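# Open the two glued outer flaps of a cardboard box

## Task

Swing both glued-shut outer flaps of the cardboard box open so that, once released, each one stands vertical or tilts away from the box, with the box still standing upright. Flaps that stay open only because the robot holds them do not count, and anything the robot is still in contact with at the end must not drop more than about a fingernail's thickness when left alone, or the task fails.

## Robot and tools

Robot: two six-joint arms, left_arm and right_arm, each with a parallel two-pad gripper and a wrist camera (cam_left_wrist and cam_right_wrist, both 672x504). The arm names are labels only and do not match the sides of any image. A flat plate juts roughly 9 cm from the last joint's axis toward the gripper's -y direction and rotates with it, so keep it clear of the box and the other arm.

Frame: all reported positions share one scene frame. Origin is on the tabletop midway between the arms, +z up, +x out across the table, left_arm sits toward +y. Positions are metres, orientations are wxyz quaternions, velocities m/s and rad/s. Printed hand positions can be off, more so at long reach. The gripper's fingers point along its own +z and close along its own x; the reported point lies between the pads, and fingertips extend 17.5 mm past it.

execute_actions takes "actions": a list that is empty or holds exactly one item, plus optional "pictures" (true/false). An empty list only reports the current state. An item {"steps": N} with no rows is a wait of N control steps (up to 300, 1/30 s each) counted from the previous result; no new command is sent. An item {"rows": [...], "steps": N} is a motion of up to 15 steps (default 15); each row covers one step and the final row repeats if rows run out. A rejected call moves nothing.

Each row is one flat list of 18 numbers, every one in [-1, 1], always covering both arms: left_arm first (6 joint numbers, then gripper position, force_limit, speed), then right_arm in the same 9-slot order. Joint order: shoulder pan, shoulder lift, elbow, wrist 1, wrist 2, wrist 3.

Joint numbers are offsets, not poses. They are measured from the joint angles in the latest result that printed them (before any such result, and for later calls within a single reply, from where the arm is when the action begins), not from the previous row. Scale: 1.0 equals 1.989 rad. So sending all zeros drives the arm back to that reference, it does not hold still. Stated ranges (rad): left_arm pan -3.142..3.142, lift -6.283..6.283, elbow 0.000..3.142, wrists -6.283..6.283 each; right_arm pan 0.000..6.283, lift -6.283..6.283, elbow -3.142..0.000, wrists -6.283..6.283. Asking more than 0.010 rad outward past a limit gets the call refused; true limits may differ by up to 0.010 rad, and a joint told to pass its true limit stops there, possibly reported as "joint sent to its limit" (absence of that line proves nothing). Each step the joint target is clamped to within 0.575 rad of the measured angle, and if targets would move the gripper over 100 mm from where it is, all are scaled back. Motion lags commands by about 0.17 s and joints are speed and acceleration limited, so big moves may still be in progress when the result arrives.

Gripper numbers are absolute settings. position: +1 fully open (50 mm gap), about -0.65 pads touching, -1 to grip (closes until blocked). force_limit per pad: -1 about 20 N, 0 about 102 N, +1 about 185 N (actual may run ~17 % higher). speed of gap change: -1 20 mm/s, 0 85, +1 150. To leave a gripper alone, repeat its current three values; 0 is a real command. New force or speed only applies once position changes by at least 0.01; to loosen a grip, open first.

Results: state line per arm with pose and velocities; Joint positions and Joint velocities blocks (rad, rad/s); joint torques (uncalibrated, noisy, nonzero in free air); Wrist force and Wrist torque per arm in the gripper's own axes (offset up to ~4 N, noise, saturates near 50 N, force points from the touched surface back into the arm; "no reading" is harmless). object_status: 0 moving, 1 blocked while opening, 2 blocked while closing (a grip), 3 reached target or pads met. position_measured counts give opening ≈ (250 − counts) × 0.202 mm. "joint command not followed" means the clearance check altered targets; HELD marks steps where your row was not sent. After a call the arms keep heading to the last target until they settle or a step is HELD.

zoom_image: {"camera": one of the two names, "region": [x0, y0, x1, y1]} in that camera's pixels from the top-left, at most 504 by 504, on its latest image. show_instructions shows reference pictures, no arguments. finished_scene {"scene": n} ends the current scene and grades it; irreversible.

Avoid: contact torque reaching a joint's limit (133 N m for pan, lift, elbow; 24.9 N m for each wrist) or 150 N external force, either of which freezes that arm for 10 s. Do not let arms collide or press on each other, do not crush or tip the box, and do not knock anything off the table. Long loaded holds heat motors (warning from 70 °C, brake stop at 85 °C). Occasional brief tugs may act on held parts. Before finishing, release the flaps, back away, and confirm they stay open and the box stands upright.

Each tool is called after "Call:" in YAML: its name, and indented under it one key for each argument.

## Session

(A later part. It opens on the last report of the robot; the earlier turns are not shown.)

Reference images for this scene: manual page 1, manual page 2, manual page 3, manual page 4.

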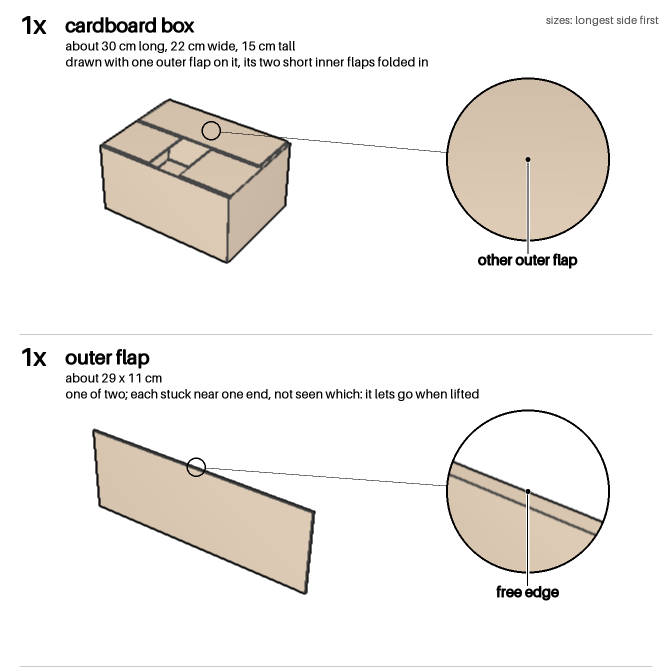

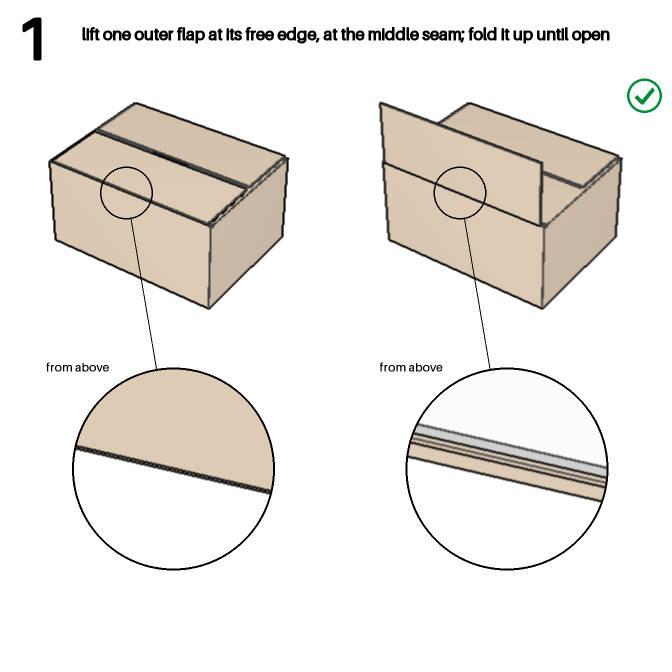

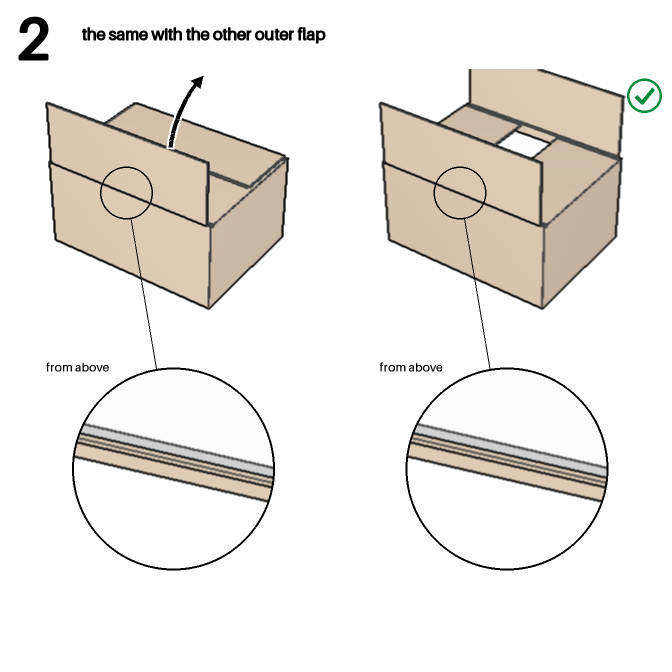

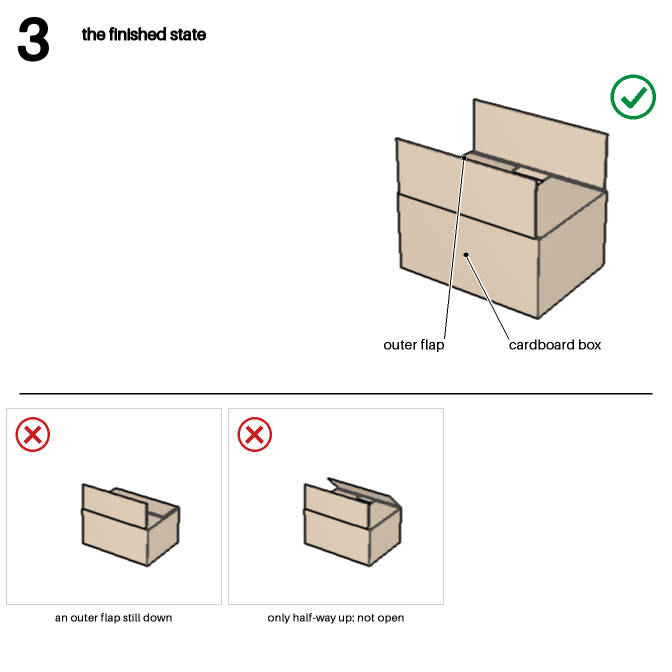

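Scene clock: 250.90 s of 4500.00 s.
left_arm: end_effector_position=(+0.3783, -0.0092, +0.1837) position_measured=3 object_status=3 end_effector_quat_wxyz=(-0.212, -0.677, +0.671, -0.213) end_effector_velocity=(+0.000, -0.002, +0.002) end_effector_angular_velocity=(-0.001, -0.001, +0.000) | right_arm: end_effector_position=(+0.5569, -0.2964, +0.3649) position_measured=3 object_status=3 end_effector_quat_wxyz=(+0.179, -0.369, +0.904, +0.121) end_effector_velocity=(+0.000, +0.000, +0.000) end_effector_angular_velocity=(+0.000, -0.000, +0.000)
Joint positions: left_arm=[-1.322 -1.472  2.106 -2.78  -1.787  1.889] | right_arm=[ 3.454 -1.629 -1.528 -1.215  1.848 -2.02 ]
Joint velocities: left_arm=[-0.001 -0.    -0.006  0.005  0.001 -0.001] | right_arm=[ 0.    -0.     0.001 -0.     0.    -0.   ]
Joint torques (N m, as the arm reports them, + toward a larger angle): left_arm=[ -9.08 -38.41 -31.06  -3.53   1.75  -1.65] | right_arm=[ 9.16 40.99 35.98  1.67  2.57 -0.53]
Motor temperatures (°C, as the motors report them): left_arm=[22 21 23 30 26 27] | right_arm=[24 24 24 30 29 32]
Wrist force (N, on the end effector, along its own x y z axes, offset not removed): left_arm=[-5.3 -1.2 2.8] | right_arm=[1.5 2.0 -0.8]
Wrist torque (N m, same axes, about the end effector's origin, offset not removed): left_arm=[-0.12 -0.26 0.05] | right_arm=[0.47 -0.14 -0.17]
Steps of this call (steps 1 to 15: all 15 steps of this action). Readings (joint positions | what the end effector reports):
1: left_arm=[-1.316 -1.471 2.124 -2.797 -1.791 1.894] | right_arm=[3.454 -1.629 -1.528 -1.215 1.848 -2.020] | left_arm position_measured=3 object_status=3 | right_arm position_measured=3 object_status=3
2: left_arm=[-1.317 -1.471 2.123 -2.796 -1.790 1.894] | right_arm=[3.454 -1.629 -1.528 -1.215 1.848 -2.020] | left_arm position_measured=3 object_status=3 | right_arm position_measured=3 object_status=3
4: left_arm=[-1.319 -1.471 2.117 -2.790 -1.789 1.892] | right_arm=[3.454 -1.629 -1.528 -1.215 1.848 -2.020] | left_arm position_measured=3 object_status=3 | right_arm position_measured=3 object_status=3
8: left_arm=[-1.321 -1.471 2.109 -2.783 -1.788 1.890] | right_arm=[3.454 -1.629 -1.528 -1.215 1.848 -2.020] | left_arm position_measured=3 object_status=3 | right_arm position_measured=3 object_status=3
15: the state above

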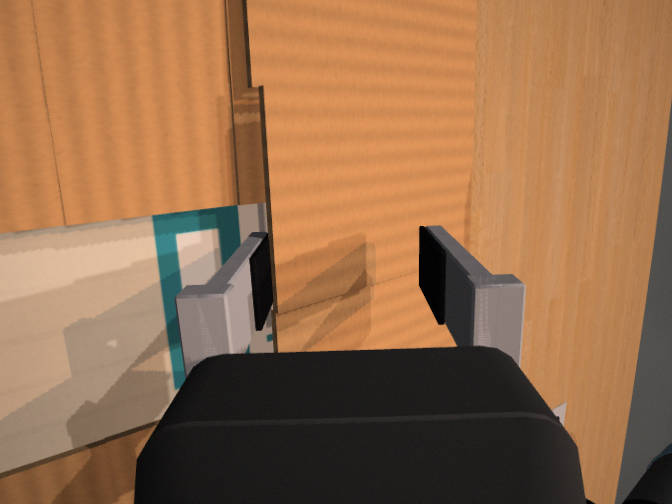

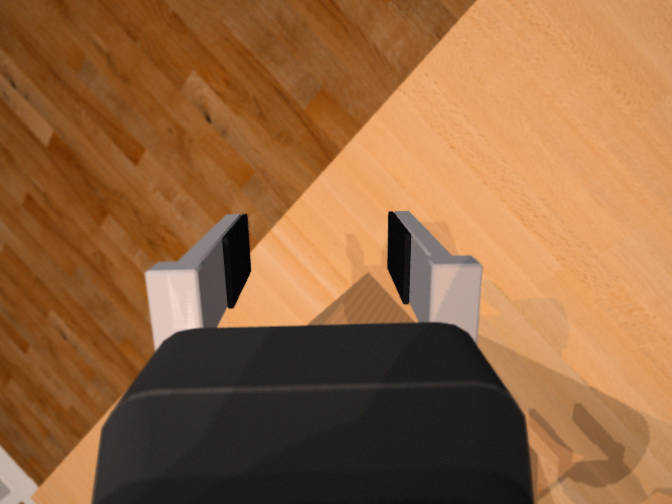

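Continue with up 6 / −8.

Call:
execute_actions:
  actions:
    - {"rows":[[-0.0043,0.0016,-0.0115,0.0088,0.0024,-0.004,1,0,0,0,0,0,0,0,0,1,0,0]],"steps":15}

Call:
execute_actions:
  actions:
    - {"rows":[[-0.0043,0.0016,-0.0115,0.0088,0.0024,-0.004,1,0,0,0,0,0,0,0,0,1,0,0]],"steps":15}

Call:
execute_actions:
  actions:
    - {"rows":[[-0.0043,0.0016,-0.0115,0.0088,0.0024,-0.004,1,0,0,0,0,0,0,0,0,1,0,0]],"steps":15}

Call:
execute_actions:
  actions:
    - {"rows":[[-0.0043,0.0016,-0.0115,0.0088,0.0024,-0.004,1,0,0,0,0,0,0,0,0,1,0,0]],"steps":15}

Scene clock: 260.57 s of 4500.00 s.
left_arm: end_effector_position=(+0.3775, -0.0168, +0.1899) position_measured=3 object_status=3 end_effector_quat_wxyz=(-0.212, -0.678, +0.671, -0.213) end_effector_velocity=(+0.000, -0.002, +0.002) end_effector_angular_velocity=(-0.001, -0.000, +0.000) | right_arm: end_effector_position=(+0.5569, -0.2964, +0.3649) position_measured=3 object_status=3 end_effector_quat_wxyz=(+0.179, -0.369, +0.904, +0.121) end_effector_velocity=(-0.000, -0.000, -0.001) end_effector_angular_velocity=(-0.001, +0.001, -0.001)
Joint positions: left_arm=[-1.33  -1.468  2.084 -2.763 -1.783  1.881] | right_arm=[ 3.454 -1.629 -1.528 -1.215  1.848 -2.02 ]
Joint velocities: left_arm=[-0.002  0.001 -0.006  0.004  0.001 -0.002] | right_arm=[ 0.     0.    -0.001 -0.001 -0.001  0.001]
Joint torques (N m, as the arm reports them, + toward a larger angle): left_arm=[ -7.96 -24.38 -31.75  -4.11   1.84  -1.73] | right_arm=[10.03 41.26 34.66  1.72  2.7  -0.44]
Motor temperatures (°C, as the motors report them): left_arm=[22 21 23 30 26 27] | right_arm=[24 24 24 30 29 32]
Wrist force (N, on the end effector, along its own x y z axes, offset not removed): left_arm=[-8.7 -2.3 7.9] | right_arm=[-1.5 -0.2 -2.3]
Wrist torque (N m, same axes, about the end effector's origin, offset not removed): left_arm=[-0.16 0.40 0.27] | right_arm=[-0.02 0.34 -0.11]
Steps of this call (steps 1 to 15: the robot went on to your last target; steps 16 to 90: nothing new was sent; then 6.17 s passed at rest; steps 91 to 105: all 15 steps of this action). Readings (joint positions | what the end effector reports):
91: left_arm=[-1.322 -1.472 2.105 -2.780 -1.787 1.888] | right_arm=[3.454 -1.629 -1.528 -1.215 1.848 -2.020] | left_arm position_measured=3 object_status=3 | right_arm position_measured=3 object_status=3
92: left_arm=[-1.323 -1.471 2.104 -2.778 -1.787 1.888] | right_arm=[3.454 -1.629 -1.528 -1.215 1.848 -2.020] | left_arm position_measured=3 object_status=3 | right_arm position_measured=3 object_status=3
94: left_arm=[-1.326 -1.470 2.096 -2.773 -1.785 1.885] | right_arm=[3.454 -1.629 -1.528 -1.215 1.848 -2.020] | left_arm position_measured=3 object_status=3 | right_arm position_measured=3 object_status=3
98: left_arm=[-1.329 -1.469 2.088 -2.766 -1.784 1.882] | right_arm=[3.454 -1.629 -1.528 -1.215 1.848 -2.020] | left_arm position_measured=3 object_status=3 | right_arm position_measured=3 object_status=3
105: the state above

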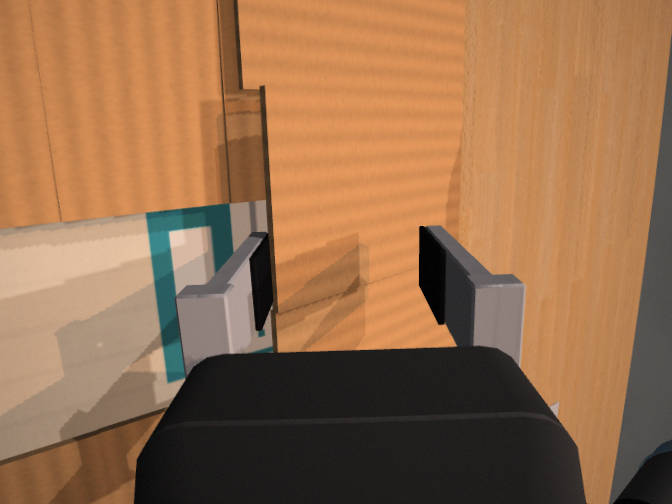

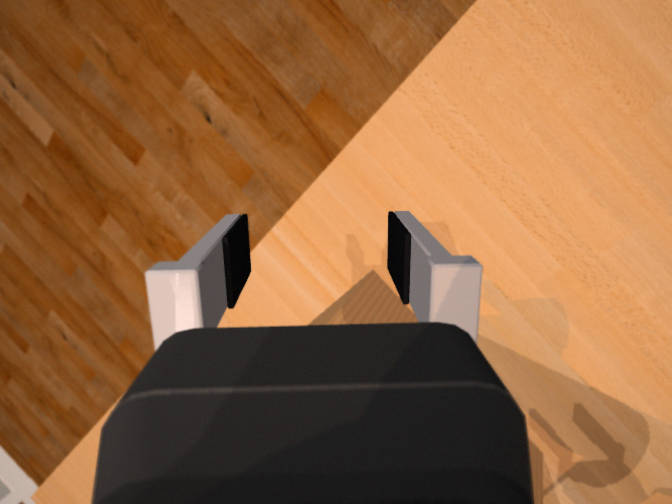

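Scene clock: 261.07 s of 4500.00 s.
left_arm: end_effector_position=(+0.3765, -0.0244, +0.1961) position_measured=3 object_status=3 end_effector_quat_wxyz=(-0.212, -0.678, +0.671, -0.213) end_effector_velocity=(-0.001, -0.002, +0.002) end_effector_angular_velocity=(-0.000, +0.001, +0.000) | right_arm: end_effector_position=(+0.5569, -0.2964, +0.3649) position_measured=3 object_status=3 end_effector_quat_wxyz=(+0.179, -0.369, +0.904, +0.121) end_effector_velocity=(+0.000, -0.000, -0.001) end_effector_angular_velocity=(-0.001, +0.002, -0.001)
Joint positions: left_arm=[-1.339 -1.465  2.062 -2.746 -1.778  1.873] | right_arm=[ 3.454 -1.629 -1.528 -1.215  1.848 -2.02 ]
Joint velocities: left_arm=[-0.003  0.001 -0.006  0.005  0.001 -0.003] | right_arm=[-0.    -0.002  0.    -0.    -0.     0.   ]
Joint torques (N m, as the arm reports them, + toward a larger angle): left_arm=[ -8.22 -26.19 -33.06  -4.7    1.46  -1.82] | right_arm=[10.08 40.3  34.51  1.64  2.93 -0.4 ]
Motor temperatures (°C, as the motors report them): left_arm=[22 21 23 30 26 27] | right_arm=[24 24 24 30 29 32]
Wrist force (N, on the end effector, along its own x y z axes, offset not removed): left_arm=[-7.6 -4.2 8.3] | right_arm=[-0.2 -0.2 1.1]
Wrist torque (N m, same axes, about the end effector's origin, offset not removed): left_arm=[-0.65 -0.12 0.02] | right_arm=[0.14 0.30 0.10]
Steps of this call (steps 1 to 15: all 15 steps of this action). Readings (joint positions | what the end effector reports):
1: left_arm=[-1.330 -1.468 2.084 -2.763 -1.783 1.881] | right_arm=[3.454 -1.629 -1.528 -1.215 1.848 -2.020] | left_arm position_measured=3 object_status=3 | right_arm position_measured=3 object_status=3
2: left_arm=[-1.331 -1.468 2.082 -2.762 -1.782 1.880] | right_arm=[3.454 -1.629 -1.528 -1.215 1.848 -2.020] | left_arm position_measured=3 object_status=3 | right_arm position_measured=3 object_status=3
4: left_arm=[-1.334 -1.467 2.074 -2.756 -1.781 1.878] | right_arm=[3.454 -1.629 -1.528 -1.215 1.848 -2.020] | left_arm position_measured=3 object_status=3 | right_arm position_measured=3 object_status=3
8: left_arm=[-1.337 -1.466 2.066 -2.749 -1.779 1.875] | right_arm=[3.454 -1.629 -1.528 -1.215 1.848 -2.020] | left_arm position_measured=3 object_status=3 | right_arm position_measured=3 object_status=3
15: the state above

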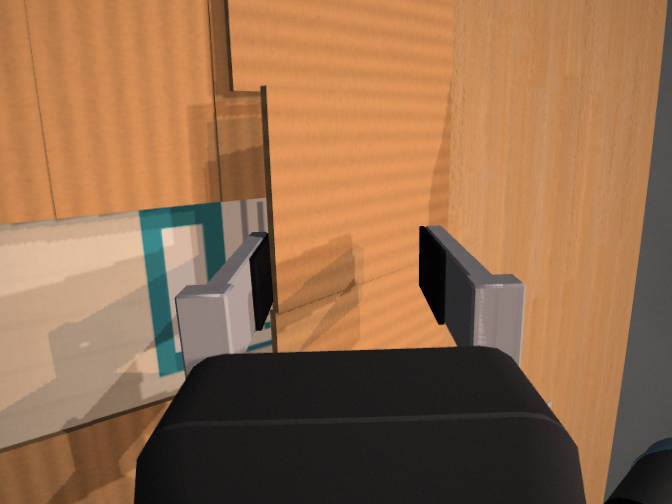

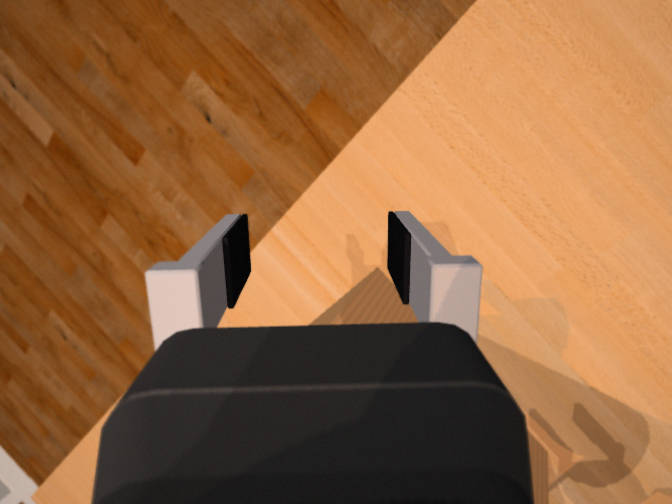

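Scene clock: 261.57 s of 4500.00 s.
left_arm: end_effector_position=(+0.3754, -0.0319, +0.2026) position_measured=3 object_status=3 end_effector_quat_wxyz=(-0.212, -0.678, +0.671, -0.214) end_effector_velocity=(+0.001, -0.002, +0.003) end_effector_angular_velocity=(-0.002, -0.002, +0.001) | right_arm: end_effector_position=(+0.5569, -0.2964, +0.3649) position_measured=3 object_status=3 end_effector_quat_wxyz=(+0.179, -0.369, +0.904, +0.121) end_effector_velocity=(+0.000, -0.000, +0.000) end_effector_angular_velocity=(-0.000, -0.001, +0.001)
Joint positions: left_arm=[-1.347 -1.462  2.04  -2.73  -1.774  1.866] | right_arm=[ 3.454 -1.629 -1.528 -1.215  1.848 -2.02 ]
Joint velocities: left_arm=[-0.001 -0.    -0.007  0.005  0.002 -0.002] | right_arm=[-0.    -0.     0.001  0.001 -0.    -0.001]
Joint torques (N m, as the arm reports them, + toward a larger angle): left_arm=[ -6.6  -21.41 -27.5   -2.37   2.53  -1.77] | right_arm=[ 9.09 40.67 35.4   1.66  3.01 -0.49]
Motor temperatures (°C, as the motors report them): left_arm=[22 21 23 30 26 27] | right_arm=[24 24 24 30 29 32]
Wrist force (N, on the end effector, along its own x y z axes, offset not removed): left_arm=[-0.1 -4.1 6.4] | right_arm=[0.5 -0.6 0.4]
Wrist torque (N m, same axes, about the end effector's origin, offset not removed): left_arm=[-0.63 0.05 -0.17] | right_arm=[-0.05 0.01 -0.10]
Steps of this call (steps 1 to 15: all 15 steps of this action). Readings (joint positions | what the end effector reports):
1: left_arm=[-1.339 -1.465 2.062 -2.746 -1.778 1.873] | right_arm=[3.454 -1.629 -1.528 -1.215 1.848 -2.020] | left_arm position_measured=3 object_status=3 | right_arm position_measured=3 object_status=3
2: left_arm=[-1.339 -1.465 2.060 -2.745 -1.778 1.872] | right_arm=[3.454 -1.629 -1.528 -1.215 1.848 -2.020] | left_arm position_measured=3 object_status=3 | right_arm position_measured=3 object_status=3
4: left_arm=[-1.342 -1.464 2.052 -2.739 -1.776 1.870] | right_arm=[3.454 -1.629 -1.528 -1.215 1.848 -2.020] | left_arm position_measured=3 object_status=3 | right_arm position_measured=3 object_status=3
8: left_arm=[-1.345 -1.463 2.044 -2.733 -1.774 1.867] | right_arm=[3.454 -1.629 -1.528 -1.215 1.848 -2.020] | left_arm position_measured=3 object_status=3 | right_arm position_measured=3 object_status=3
15: the state above

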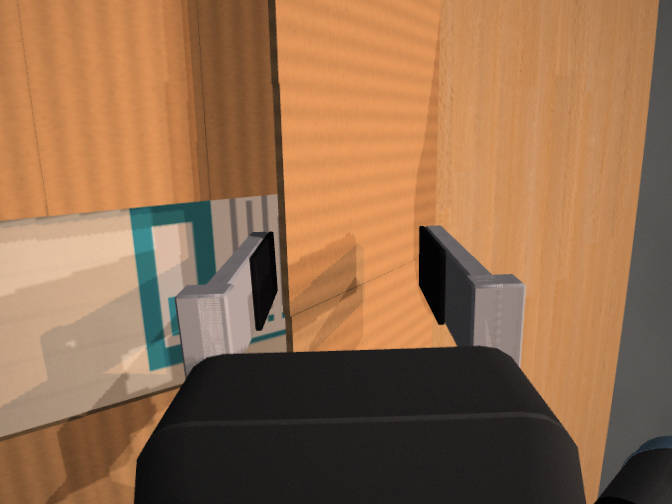

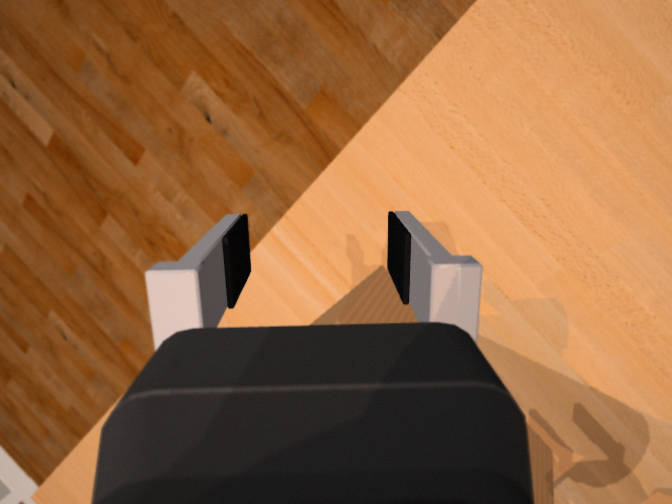

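Scene clock: 262.07 s of 4500.00 s.
left_arm: end_effector_position=(+0.3741, -0.0393, +0.2090) position_measured=3 object_status=3 end_effector_quat_wxyz=(-0.213, -0.678, +0.670, -0.214) end_effector_velocity=(-0.001, -0.001, +0.001) end_effector_angular_velocity=(+0.001, +0.000, -0.000) | right_arm: end_effector_position=(+0.5569, -0.2964, +0.3649) position_measured=3 object_status=3 end_effector_quat_wxyz=(+0.179, -0.369, +0.904, +0.121) end_effector_velocity=(-0.000, -0.000, -0.001) end_effector_angular_velocity=(-0.001, +0.001, +0.000)
Joint positions: left_arm=[-1.355 -1.459  2.018 -2.713 -1.769  1.858] | right_arm=[ 3.454 -1.629 -1.528 -1.215  1.848 -2.02 ]
Joint velocities: left_arm=[-0.002  0.001 -0.004  0.005  0.001 -0.002] | right_arm=[-0.     0.    -0.002  0.    -0.001 -0.001]
Joint torques (N m, as the arm reports them, + toward a larger angle): left_arm=[ -7.54 -21.9  -29.76  -2.7    1.89  -1.93] | right_arm=[10.43 40.88 35.01  1.47  2.62 -0.38]
Motor temperatures (°C, as the motors report them): left_arm=[22 21 23 30 26 27] | right_arm=[24 24 24 30 29 32]
Wrist force (N, on the end effector, along its own x y z axes, offset not removed): left_arm=[-2.7 -0.6 1.8] | right_arm=[-1.6 -1.4 -2.9]
Wrist torque (N m, same axes, about the end effector's origin, offset not removed): left_arm=[0.36 -0.18 0.12] | right_arm=[-0.15 0.27 0.07]
Steps of this call (steps 1 to 15: all 15 steps of this action). Readings (joint positions | what the end effector reports):
1: left_arm=[-1.347 -1.462 2.039 -2.729 -1.773 1.865] | right_arm=[3.454 -1.629 -1.528 -1.215 1.848 -2.020] | left_arm position_measured=3 object_status=3 | right_arm position_measured=3 object_status=3
2: left_arm=[-1.348 -1.462 2.038 -2.728 -1.773 1.865] | right_arm=[3.454 -1.629 -1.528 -1.215 1.848 -2.020] | left_arm position_measured=3 object_status=3 | right_arm position_measured=3 object_status=3
4: left_arm=[-1.351 -1.461 2.030 -2.722 -1.771 1.862] | right_arm=[3.454 -1.629 -1.528 -1.215 1.848 -2.020] | left_arm position_measured=3 object_status=3 | right_arm position_measured=3 object_status=3
8: left_arm=[-1.354 -1.460 2.022 -2.716 -1.770 1.859] | right_arm=[3.454 -1.629 -1.528 -1.215 1.848 -2.020] | left_arm position_measured=3 object_status=3 | right_arm position_measured=3 object_status=3
15: the state above

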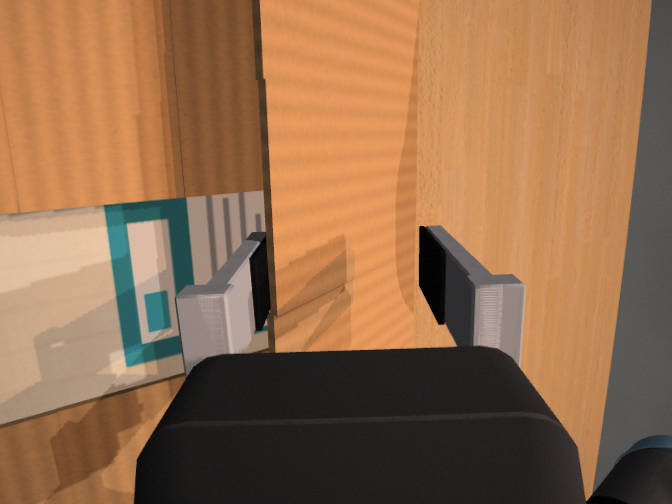

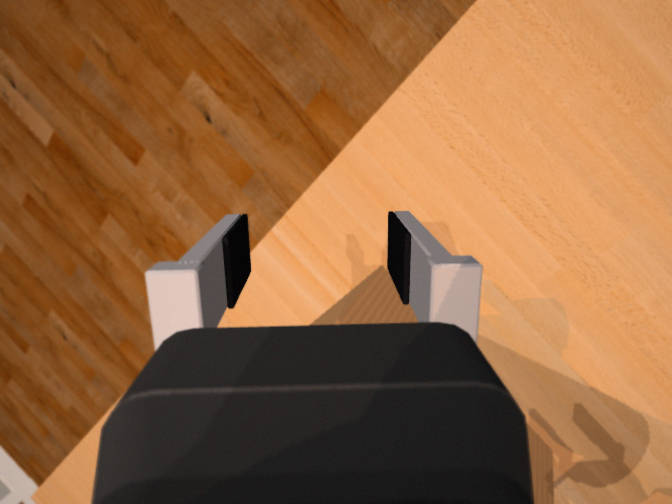

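Call:
execute_actions:
  actions:
    - {"rows":[[-0.005,0.007,-0.012,0.003,0.003,-0.004,1,0,0,0,0,0,0,0,0,1,0,0],[-0.009,0.014,-0.024,0.007,0.005,-0.009,1,0,0,0,0,0,0,0,0,1,0,0],[-0.014,0.0215,-0.0355,0.01,0.008,-0.013,1,0,0,0,0,0,0,0,0,1,0,0]],"steps":15}

Call:
execute_actions:
  actions:
    - {"rows":[[-0.005,0.007,-0.012,0.003,0.003,-0.004,1,0,0,0,0,0,0,0,0,1,0,0],[-0.009,0.014,-0.024,0.007,0.005,-0.009,1,0,0,0,0,0,0,0,0,1,0,0],[-0.014,0.0215,-0.0355,0.01,0.008,-0.013,1,0,0,0,0,0,0,0,0,1,0,0]],"steps":15}

Call:
execute_actions:
  actions:
    - {"rows":[[-0.005,0.007,-0.012,0.003,0.003,-0.004,1,0,0,0,0,0,0,0,0,1,0,0],[-0.009,0.014,-0.024,0.007,0.005,-0.009,1,0,0,0,0,0,0,0,0,1,0,0],[-0.014,0.0215,-0.0355,0.01,0.008,-0.013,1,0,0,0,0,0,0,0,0,1,0,0]],"steps":15}

Call:
execute_actions:
  actions:
    - {"rows":[[-0.005,0.007,-0.012,0.003,0.003,-0.004,1,0,0,0,0,0,0,0,0,1,0,0],[-0.009,0.014,-0.024,0.007,0.005,-0.009,1,0,0,0,0,0,0,0,0,1,0,0],[-0.014,0.0215,-0.0355,0.01,0.008,-0.013,1,0,0,0,0,0,0,0,0,1,0,0]],"steps":15}

Scene clock: 274.87 s of 4500.00 s.
left_arm: end_effector_position=(+0.3713, -0.0684, +0.2167) position_measured=3 object_status=3 end_effector_quat_wxyz=(-0.213, -0.678, +0.669, -0.215) end_effector_velocity=(-0.002, -0.011, +0.002) end_effector_angular_velocity=(-0.000, +0.001, +0.000) | right_arm: end_effector_position=(+0.5569, -0.2964, +0.3649) position_measured=3 object_status=3 end_effector_quat_wxyz=(+0.179, -0.369, +0.904, +0.121) end_effector_velocity=(+0.000, -0.000, -0.001) end_effector_angular_velocity=(-0.002, +0.002, -0.002)
Joint positions: left_arm=[-1.382 -1.418  1.95  -2.694 -1.754  1.833] | right_arm=[ 3.454 -1.629 -1.528 -1.215  1.848 -2.02 ]
Joint velocities: left_arm=[-0.011  0.015 -0.024  0.007  0.005 -0.01 ] | right_arm=[-0.    -0.001 -0.001  0.    -0.002  0.002]
Joint torques (N m, as the arm reports them, + toward a larger angle): left_arm=[ -7.53 -26.08 -27.68  -2.44   1.31  -1.79] | right_arm=[ 9.54 39.89 36.01  1.59  2.96 -0.37]
Motor temperatures (°C, as the motors report them): left_arm=[22 21 23 30 26 27] | right_arm=[24 24 25 30 29 32]
Wrist force (N, on the end effector, along its own x y z axes, offset not removed): left_arm=[-3.5 -5.2 -1.7] | right_arm=[-0.7 -1.3 -0.5]
Wrist torque (N m, same axes, about the end effector's origin, offset not removed): left_arm=[-0.42 0.19 0.37] | right_arm=[-0.09 0.02 -0.11]
Steps of this call (steps 1 to 15: the robot went on to your last target; steps 16 to 90: nothing new was sent; then 9.30 s passed at rest; steps 91 to 105: all 15 steps of this action). Readings (joint positions | what the end effector reports):
91: left_arm=[-1.355 -1.459 2.017 -2.712 -1.769 1.858] | right_arm=[3.454 -1.629 -1.528 -1.215 1.848 -2.020] | left_arm position_measured=3 object_status=3 | right_arm position_measured=3 object_status=3
92: left_arm=[-1.356 -1.458 2.015 -2.712 -1.768 1.857] | right_arm=[3.454 -1.629 -1.528 -1.215 1.848 -2.020] | left_arm position_measured=3 object_status=3 | right_arm position_measured=3 object_status=3
94: left_arm=[-1.362 -1.449 2.001 -2.707 -1.765 1.851] | right_arm=[3.454 -1.629 -1.528 -1.215 1.848 -2.020] | left_arm position_measured=3 object_status=3 | right_arm position_measured=3 object_status=3
98: left_arm=[-1.375 -1.429 1.967 -2.698 -1.757 1.839] | right_arm=[3.454 -1.629 -1.528 -1.215 1.848 -2.020] | left_arm position_measured=3 object_status=3 | right_arm position_measured=3 object_status=3
105: the state above

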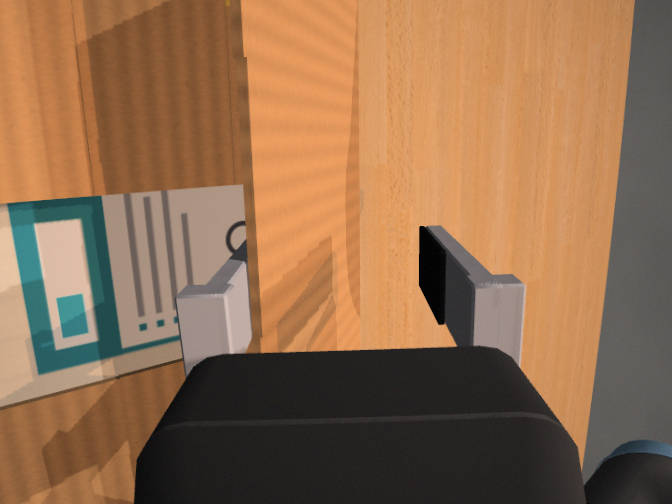

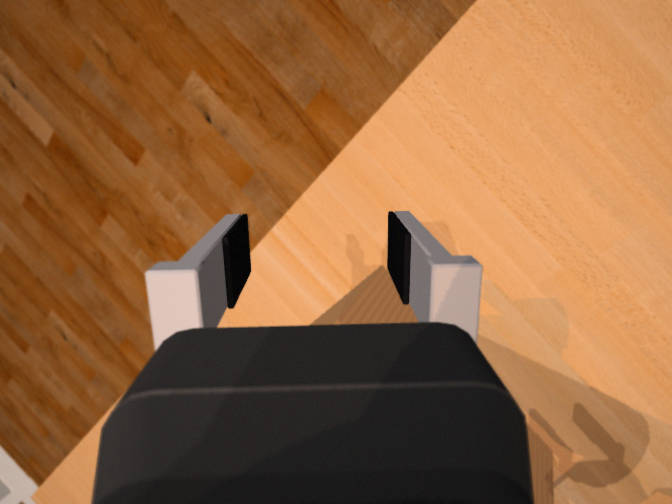

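Scene clock: 275.37 s of 4500.00 s.
left_arm: end_effector_position=(+0.3671, -0.0973, +0.2240) position_measured=3 object_status=3 end_effector_quat_wxyz=(-0.214, -0.679, +0.668, -0.217) end_effector_velocity=(-0.002, -0.012, +0.004) end_effector_angular_velocity=(-0.004, -0.001, -0.001) | right_arm: end_effector_position=(+0.5569, -0.2964, +0.3649) position_measured=3 object_status=3 end_effector_quat_wxyz=(+0.179, -0.369, +0.904, +0.121) end_effector_velocity=(-0.001, -0.000, -0.000) end_effector_angular_velocity=(-0.001, +0.002, -0.001)
Joint positions: left_arm=[-1.408 -1.378  1.883 -2.675 -1.739  1.808] | right_arm=[ 3.454 -1.629 -1.528 -1.215  1.848 -2.02 ]
Joint velocities: left_arm=[-0.011  0.015 -0.027  0.007  0.005 -0.009] | right_arm=[-0.     0.001 -0.001 -0.001 -0.     0.001]
Joint torques (N m, as the arm reports them, + toward a larger angle): left_arm=[ -8.49 -27.43 -28.73  -2.35   2.04  -2.18] | right_arm=[ 9.41 40.85 34.39  1.73  2.7  -0.34]
Motor temperatures (°C, as the motors report them): left_arm=[22 21 23 30 26 27] | right_arm=[24 24 25 30 29 32]
Wrist force (N, on the end effector, along its own x y z axes, offset not removed): left_arm=[-2.7 -1.6 2.0] | right_arm=[-1.1 -0.6 2.4]
Wrist torque (N m, same axes, about the end effector's origin, offset not removed): left_arm=[-0.17 0.06 0.02] | right_arm=[0.08 0.20 0.00]
Steps of this call (steps 1 to 15: all 15 steps of this action). Readings (joint positions | what the end effector reports):
1: left_arm=[-1.382 -1.418 1.949 -2.694 -1.754 1.833] | right_arm=[3.454 -1.629 -1.528 -1.215 1.848 -2.020] | left_arm position_measured=3 object_status=3 | right_arm position_measured=3 object_status=3
2: left_arm=[-1.383 -1.417 1.947 -2.693 -1.753 1.832] | right_arm=[3.454 -1.629 -1.528 -1.215 1.848 -2.020] | left_arm position_measured=3 object_status=3 | right_arm position_measured=3 object_status=3
4: left_arm=[-1.389 -1.408 1.933 -2.688 -1.750 1.826] | right_arm=[3.454 -1.629 -1.528 -1.215 1.848 -2.020] | left_arm position_measured=3 object_status=3 | right_arm position_measured=3 object_status=3
8: left_arm=[-1.402 -1.388 1.899 -2.679 -1.742 1.814] | right_arm=[3.454 -1.629 -1.528 -1.215 1.848 -2.020] | left_arm position_measured=3 object_status=3 | right_arm position_measured=3 object_status=3
15: the state above

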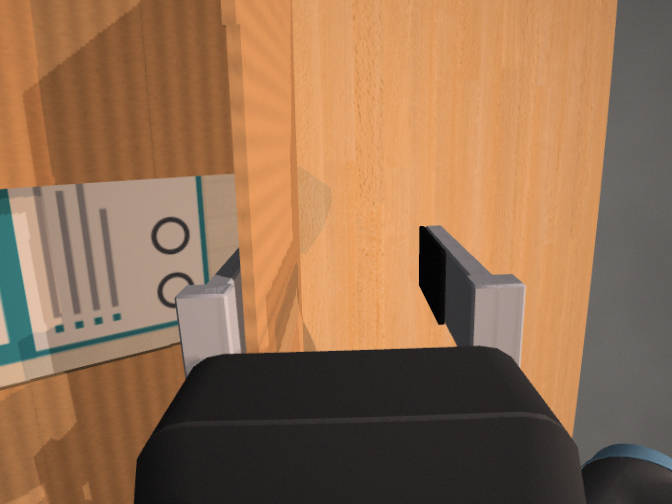

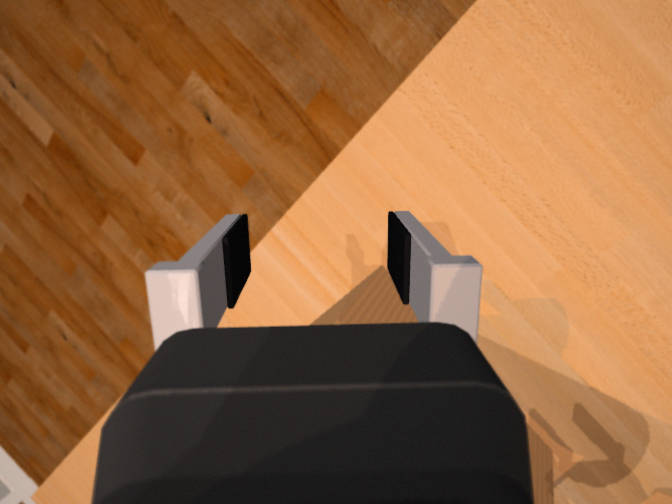

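Scene clock: 275.87 s of 4500.00 s.
left_arm: end_effector_position=(+0.3613, -0.1260, +0.2307) position_measured=3 object_status=3 end_effector_quat_wxyz=(-0.215, -0.679, +0.667, -0.218) end_effector_velocity=(-0.001, -0.010, +0.003) end_effector_angular_velocity=(-0.003, -0.000, +0.002) | right_arm: end_effector_position=(+0.5569, -0.2964, +0.3649) position_measured=3 object_status=3 end_effector_quat_wxyz=(+0.179, -0.369, +0.904, +0.121) end_effector_velocity=(-0.000, +0.000, +0.001) end_effector_angular_velocity=(+0.002, -0.001, -0.001)
Joint positions: left_arm=[-1.435 -1.337  1.815 -2.656 -1.723  1.784] | right_arm=[ 3.454 -1.629 -1.528 -1.215  1.848 -2.02 ]
Joint velocities: left_arm=[-0.008  0.015 -0.026  0.007  0.005 -0.009] | right_arm=[-0.     0.001  0.     0.     0.001  0.001]
Joint torques (N m, as the arm reports them, + toward a larger angle): left_arm=[ -8.72 -30.96 -32.77  -2.88   1.79  -1.54] | right_arm=[ 9.58 41.85 35.26  1.59  2.63 -0.36]
Motor temperatures (°C, as the motors report them): left_arm=[22 21 23 30 26 27] | right_arm=[24 24 25 30 29 32]
Wrist force (N, on the end effector, along its own x y z axes, offset not removed): left_arm=[-3.8 -2.9 2.0] | right_arm=[-0.6 -1.2 0.3]
Wrist torque (N m, same axes, about the end effector's origin, offset not removed): left_arm=[-0.06 0.14 0.19] | right_arm=[-0.15 0.03 -0.12]
Steps of this call (steps 1 to 15: all 15 steps of this action). Readings (joint positions | what the end effector reports):
1: left_arm=[-1.409 -1.377 1.882 -2.675 -1.738 1.808] | right_arm=[3.454 -1.629 -1.528 -1.215 1.848 -2.020] | left_arm position_measured=3 object_status=3 | right_arm position_measured=3 object_status=3
2: left_arm=[-1.410 -1.376 1.880 -2.674 -1.738 1.807] | right_arm=[3.454 -1.629 -1.528 -1.215 1.848 -2.020] | left_arm position_measured=3 object_status=3 | right_arm position_measured=3 object_status=3
4: left_arm=[-1.416 -1.367 1.865 -2.669 -1.734 1.802] | right_arm=[3.454 -1.629 -1.528 -1.215 1.848 -2.020] | left_arm position_measured=3 object_status=3 | right_arm position_measured=3 object_status=3
8: left_arm=[-1.429 -1.347 1.832 -2.660 -1.727 1.790] | right_arm=[3.454 -1.629 -1.528 -1.215 1.848 -2.020] | left_arm position_measured=3 object_status=3 | right_arm position_measured=3 object_status=3
15: the state above

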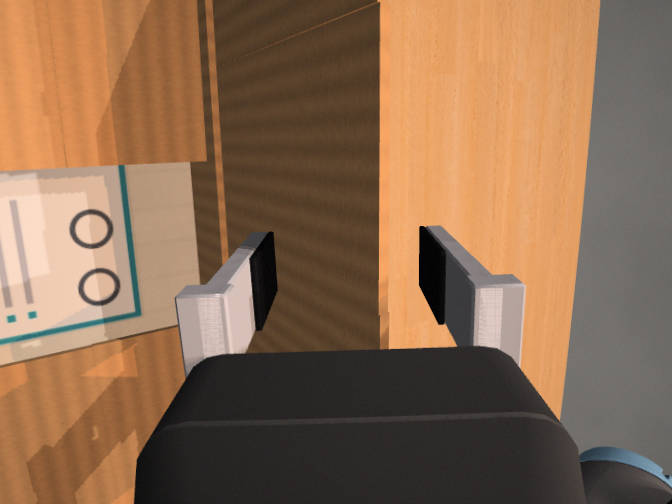

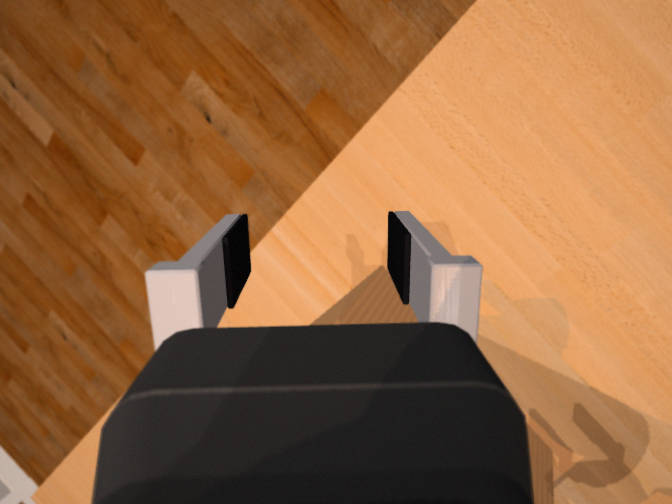

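Scene clock: 276.37 s of 4500.00 s.
left_arm: end_effector_position=(+0.3541, -0.1543, +0.2369) position_measured=3 object_status=3 end_effector_quat_wxyz=(-0.217, -0.679, +0.666, -0.219) end_effector_velocity=(-0.003, -0.010, +0.001) end_effector_angular_velocity=(+0.000, -0.000, -0.000) | right_arm: end_effector_position=(+0.5569, -0.2964, +0.3649) position_measured=3 object_status=3 end_effector_quat_wxyz=(+0.179, -0.369, +0.904, +0.121) end_effector_velocity=(+0.000, +0.000, -0.000) end_effector_angular_velocity=(+0.000, +0.000, -0.000)
Joint positions: left_arm=[-1.462 -1.296  1.748 -2.637 -1.708  1.759] | right_arm=[ 3.454 -1.629 -1.528 -1.215  1.848 -2.02 ]
Joint velocities: left_arm=[-0.01   0.015 -0.023  0.007  0.005 -0.008] | right_arm=[ 0. -0. -0.  0.  0.  0.]
Joint torques (N m, as the arm reports them, + toward a larger angle): left_arm=[ -7.48 -32.2  -32.57  -2.72   2.22  -1.72] | right_arm=[10.21 40.05 34.8   1.75  2.7  -0.02]
Motor temperatures (°C, as the motors report them): left_arm=[22 21 23 30 26 27] | right_arm=[24 24 25 30 29 32]
Wrist force (N, on the end effector, along its own x y z axes, offset not removed): left_arm=[-1.4 -3.5 2.5] | right_arm=[2.0 -0.6 -3.9]
Wrist torque (N m, same axes, about the end effector's origin, offset not removed): left_arm=[-0.48 -0.03 0.04] | right_arm=[-0.03 -0.44 -0.06]
Steps of this call (steps 1 to 15: all 15 steps of this action). Readings (joint positions | what the end effector reports):
1: left_arm=[-1.435 -1.336 1.815 -2.655 -1.723 1.783] | right_arm=[3.454 -1.629 -1.528 -1.215 1.848 -2.020] | left_arm position_measured=3 object_status=3 | right_arm position_measured=3 object_status=3
2: left_arm=[-1.436 -1.335 1.812 -2.655 -1.723 1.783] | right_arm=[3.454 -1.629 -1.528 -1.215 1.848 -2.020] | left_arm position_measured=3 object_status=3 | right_arm position_measured=3 object_status=3
4: left_arm=[-1.442 -1.326 1.798 -2.650 -1.719 1.777] | right_arm=[3.454 -1.629 -1.528 -1.215 1.848 -2.020] | left_arm position_measured=3 object_status=3 | right_arm position_measured=3 object_status=3
8: left_arm=[-1.455 -1.306 1.764 -2.641 -1.712 1.765] | right_arm=[3.454 -1.629 -1.528 -1.215 1.848 -2.020] | left_arm position_measured=3 object_status=3 | right_arm position_measured=3 object_status=3
15: the state above

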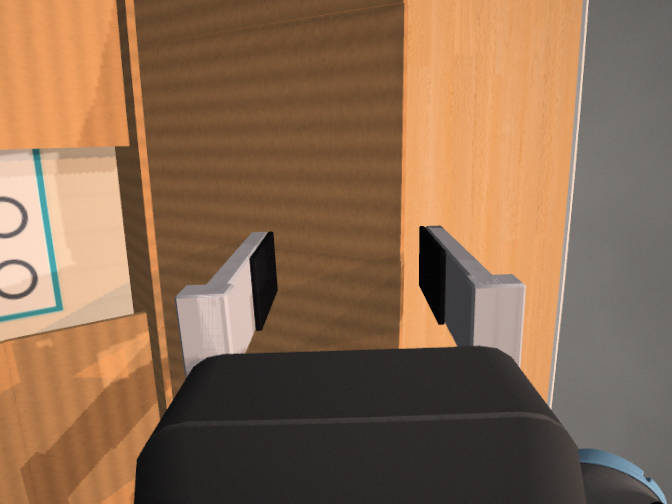

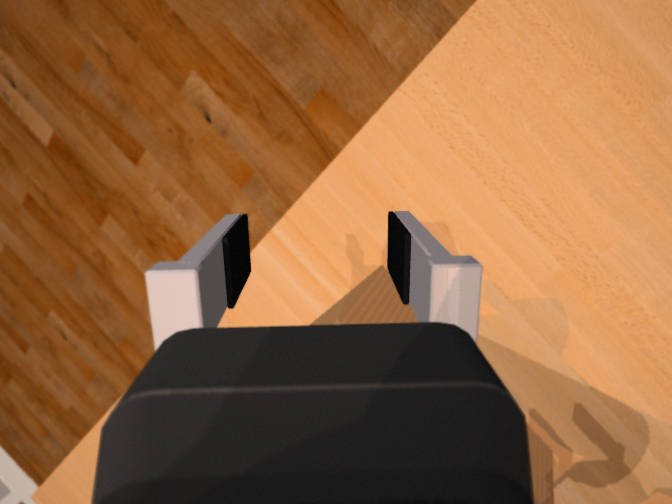

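Call:
execute_actions:
  actions:
    - {"rows":[[0,-0.12,0,0.12,0,0,1,0,0,0,0,0,0,0,0,1,0,0]],"steps":15}
  pictures: false

Call:
execute_actions:
  actions:
    - {"steps":30}

Scene clock: 282.27 s of 4500.00 s.
left_arm: end_effector_position=(+0.3379, -0.0913, +0.3357) position_measured=3 object_status=3 end_effector_quat_wxyz=(-0.217, -0.679, +0.666, -0.219) end_effector_velocity=(-0.009, +0.033, +0.039) end_effector_angular_velocity=(+0.001, +0.000, -0.001) | right_arm: end_effector_position=(+0.5569, -0.2964, +0.3649) position_measured=3 object_status=3 end_effector_quat_wxyz=(+0.179, -0.369, +0.904, +0.121) end_effector_velocity=(-0.000, +0.000, +0.001) end_effector_angular_velocity=(+0.001, -0.000, +0.001)
Joint positions: left_arm=[-1.462 -1.522  1.748 -2.411 -1.708  1.759] | right_arm=[ 3.454 -1.629 -1.528 -1.215  1.848 -2.02 ]
Joint velocities: left_arm=[-0.001 -0.099  0.002  0.098 -0.     0.001] | right_arm=[ 0.     0.001 -0.    -0.     0.001 -0.   ]
Joint torques (N m, as the arm reports them, + toward a larger angle): left_arm=[  4.32 -34.57 -19.44  -2.11  -2.99   2.09] | right_arm=[10.15 40.27 34.65  1.75  2.72 -0.46]
Motor temperatures (°C, as the motors report them): left_arm=[22 21 23 30 26 27] | right_arm=[24 24 25 30 29 32]
Wrist force (N, on the end effector, along its own x y z axes, offset not removed): left_arm=[0.8 -2.8 1.0] | right_arm=[-1.3 -1.2 -0.5]
Wrist torque (N m, same axes, about the end effector's origin, offset not removed): left_arm=[-0.40 -0.10 0.19] | right_arm=[-0.02 0.27 -0.02]
Steps of this call (steps 1 to 15: the robot went on to your last target; steps 16 to 90: nothing new was sent; then 2.40 s passed at rest; steps 91 to 105: all 15 steps of this action). Readings (joint positions | what the end effector reports):
91: left_arm=[-1.463 -1.294 1.745 -2.636 -1.707 1.758] | right_arm=[3.454 -1.629 -1.528 -1.215 1.848 -2.020] | left_arm position_measured=3 object_status=3 | right_arm position_measured=3 object_status=3
92: left_arm=[-1.463 -1.297 1.745 -2.632 -1.707 1.758] | right_arm=[3.454 -1.629 -1.528 -1.215 1.848 -2.020] | left_arm position_measured=3 object_status=3 | right_arm position_measured=3 object_status=3
94: left_arm=[-1.463 -1.340 1.746 -2.589 -1.707 1.758] | right_arm=[3.454 -1.629 -1.528 -1.215 1.848 -2.020] | left_arm position_measured=3 object_status=3 | right_arm position_measured=3 object_status=3
98: left_arm=[-1.462 -1.455 1.747 -2.477 -1.708 1.758] | right_arm=[3.454 -1.629 -1.528 -1.215 1.848 -2.020] | left_arm position_measured=3 object_status=3 | right_arm position_measured=3 object_status=3
105: the state above

Scene clock: 283.27 s of 4500.00 s.
left_arm: end_effector_position=(+0.3369, -0.0871, +0.3408) position_measured=3 object_status=3 end_effector_quat_wxyz=(-0.217, -0.679, +0.666, -0.219) end_effector_velocity=(-0.000, +0.000, -0.000) end_effector_angular_velocity=(+0.000, -0.000, -0.000) | right_arm: end_effector_position=(+0.5569, -0.2964, +0.3649) position_measured=3 object_status=3 end_effector_quat_wxyz=(+0.179, -0.369, +0.904, +0.121) end_effector_velocity=(+0.000, +0.000, -0.001) end_effector_angular_velocity=(+0.000, +0.002, -0.001)
Joint positions: left_arm=[-1.462 -1.535  1.748 -2.398 -1.708  1.759] | right_arm=[ 3.454 -1.629 -1.528 -1.215  1.848 -2.02 ]
Joint velocities: left_arm=[-0.    -0.     0.001 -0.    -0.     0.   ] | right_arm=[-0.    -0.001  0.    -0.001  0.001  0.001]
Joint torques (N m, as the arm reports them, + toward a larger angle): left_arm=[  5.07 -36.77 -19.48  -2.4   -3.06   2.22] | right_arm=[ 9.35 41.01 35.53  1.88  2.67 -0.59]
Motor temperatures (°C, as the motors report them): left_arm=[22 21 23 30 26 27] | right_arm=[24 24 25 30 29 32]
Wrist force (N, on the end effector, along its own x y z axes, offset not removed): left_arm=[-2.8 0.9 0.4] | right_arm=[-0.1 -2.6 0.9]
Wrist torque (N m, same axes, about the end effector's origin, offset not removed): left_arm=[0.23 0.53 0.07] | right_arm=[-0.17 0.10 -0.03]
Steps of this call (steps 1 to 30: the robot went on to your last target). Readings (joint positions | what the end effector reports):
1: left_arm=[-1.462 -1.525 1.748 -2.408 -1.708 1.759] | right_arm=[3.454 -1.629 -1.528 -1.215 1.848 -2.020] | left_arm position_measured=3 object_status=3 | right_arm position_measured=3 object_status=3
2: left_arm=[-1.462 -1.527 1.748 -2.406 -1.708 1.759] | right_arm=[3.454 -1.629 -1.528 -1.215 1.848 -2.020] | left_arm position_measured=3 object_status=3 | right_arm position_measured=3 object_status=3
4: left_arm=[-1.462 -1.530 1.748 -2.403 -1.708 1.759] | right_arm=[3.454 -1.629 -1.528 -1.215 1.848 -2.020] | left_arm position_measured=3 object_status=3 | right_arm position_measured=3 object_status=3
8: left_arm=[-1.462 -1.533 1.748 -2.400 -1.708 1.759] | right_arm=[3.454 -1.629 -1.528 -1.215 1.848 -2.020] | left_arm position_measured=3 object_status=3 | right_arm position_measured=3 object_status=3
30: the state above
All arms were judged still, so your last target was given up. Only a new action makes them travel on or press farther. Fingers that are still opening or closing keep moving.

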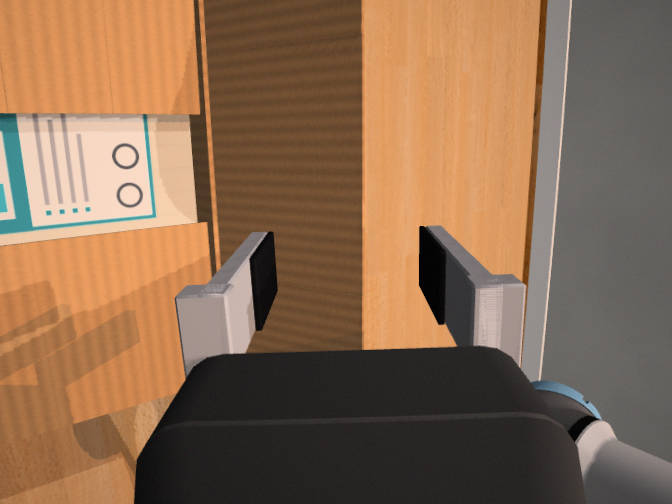

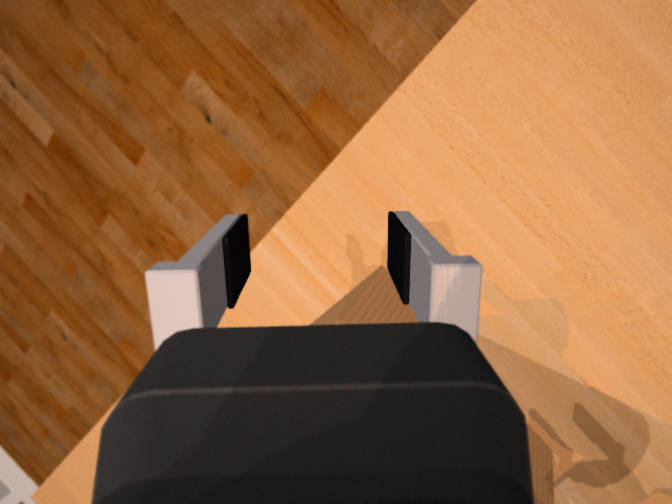

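Call:
finished_scene:
  scene: 2

The scene is finished: the task was done.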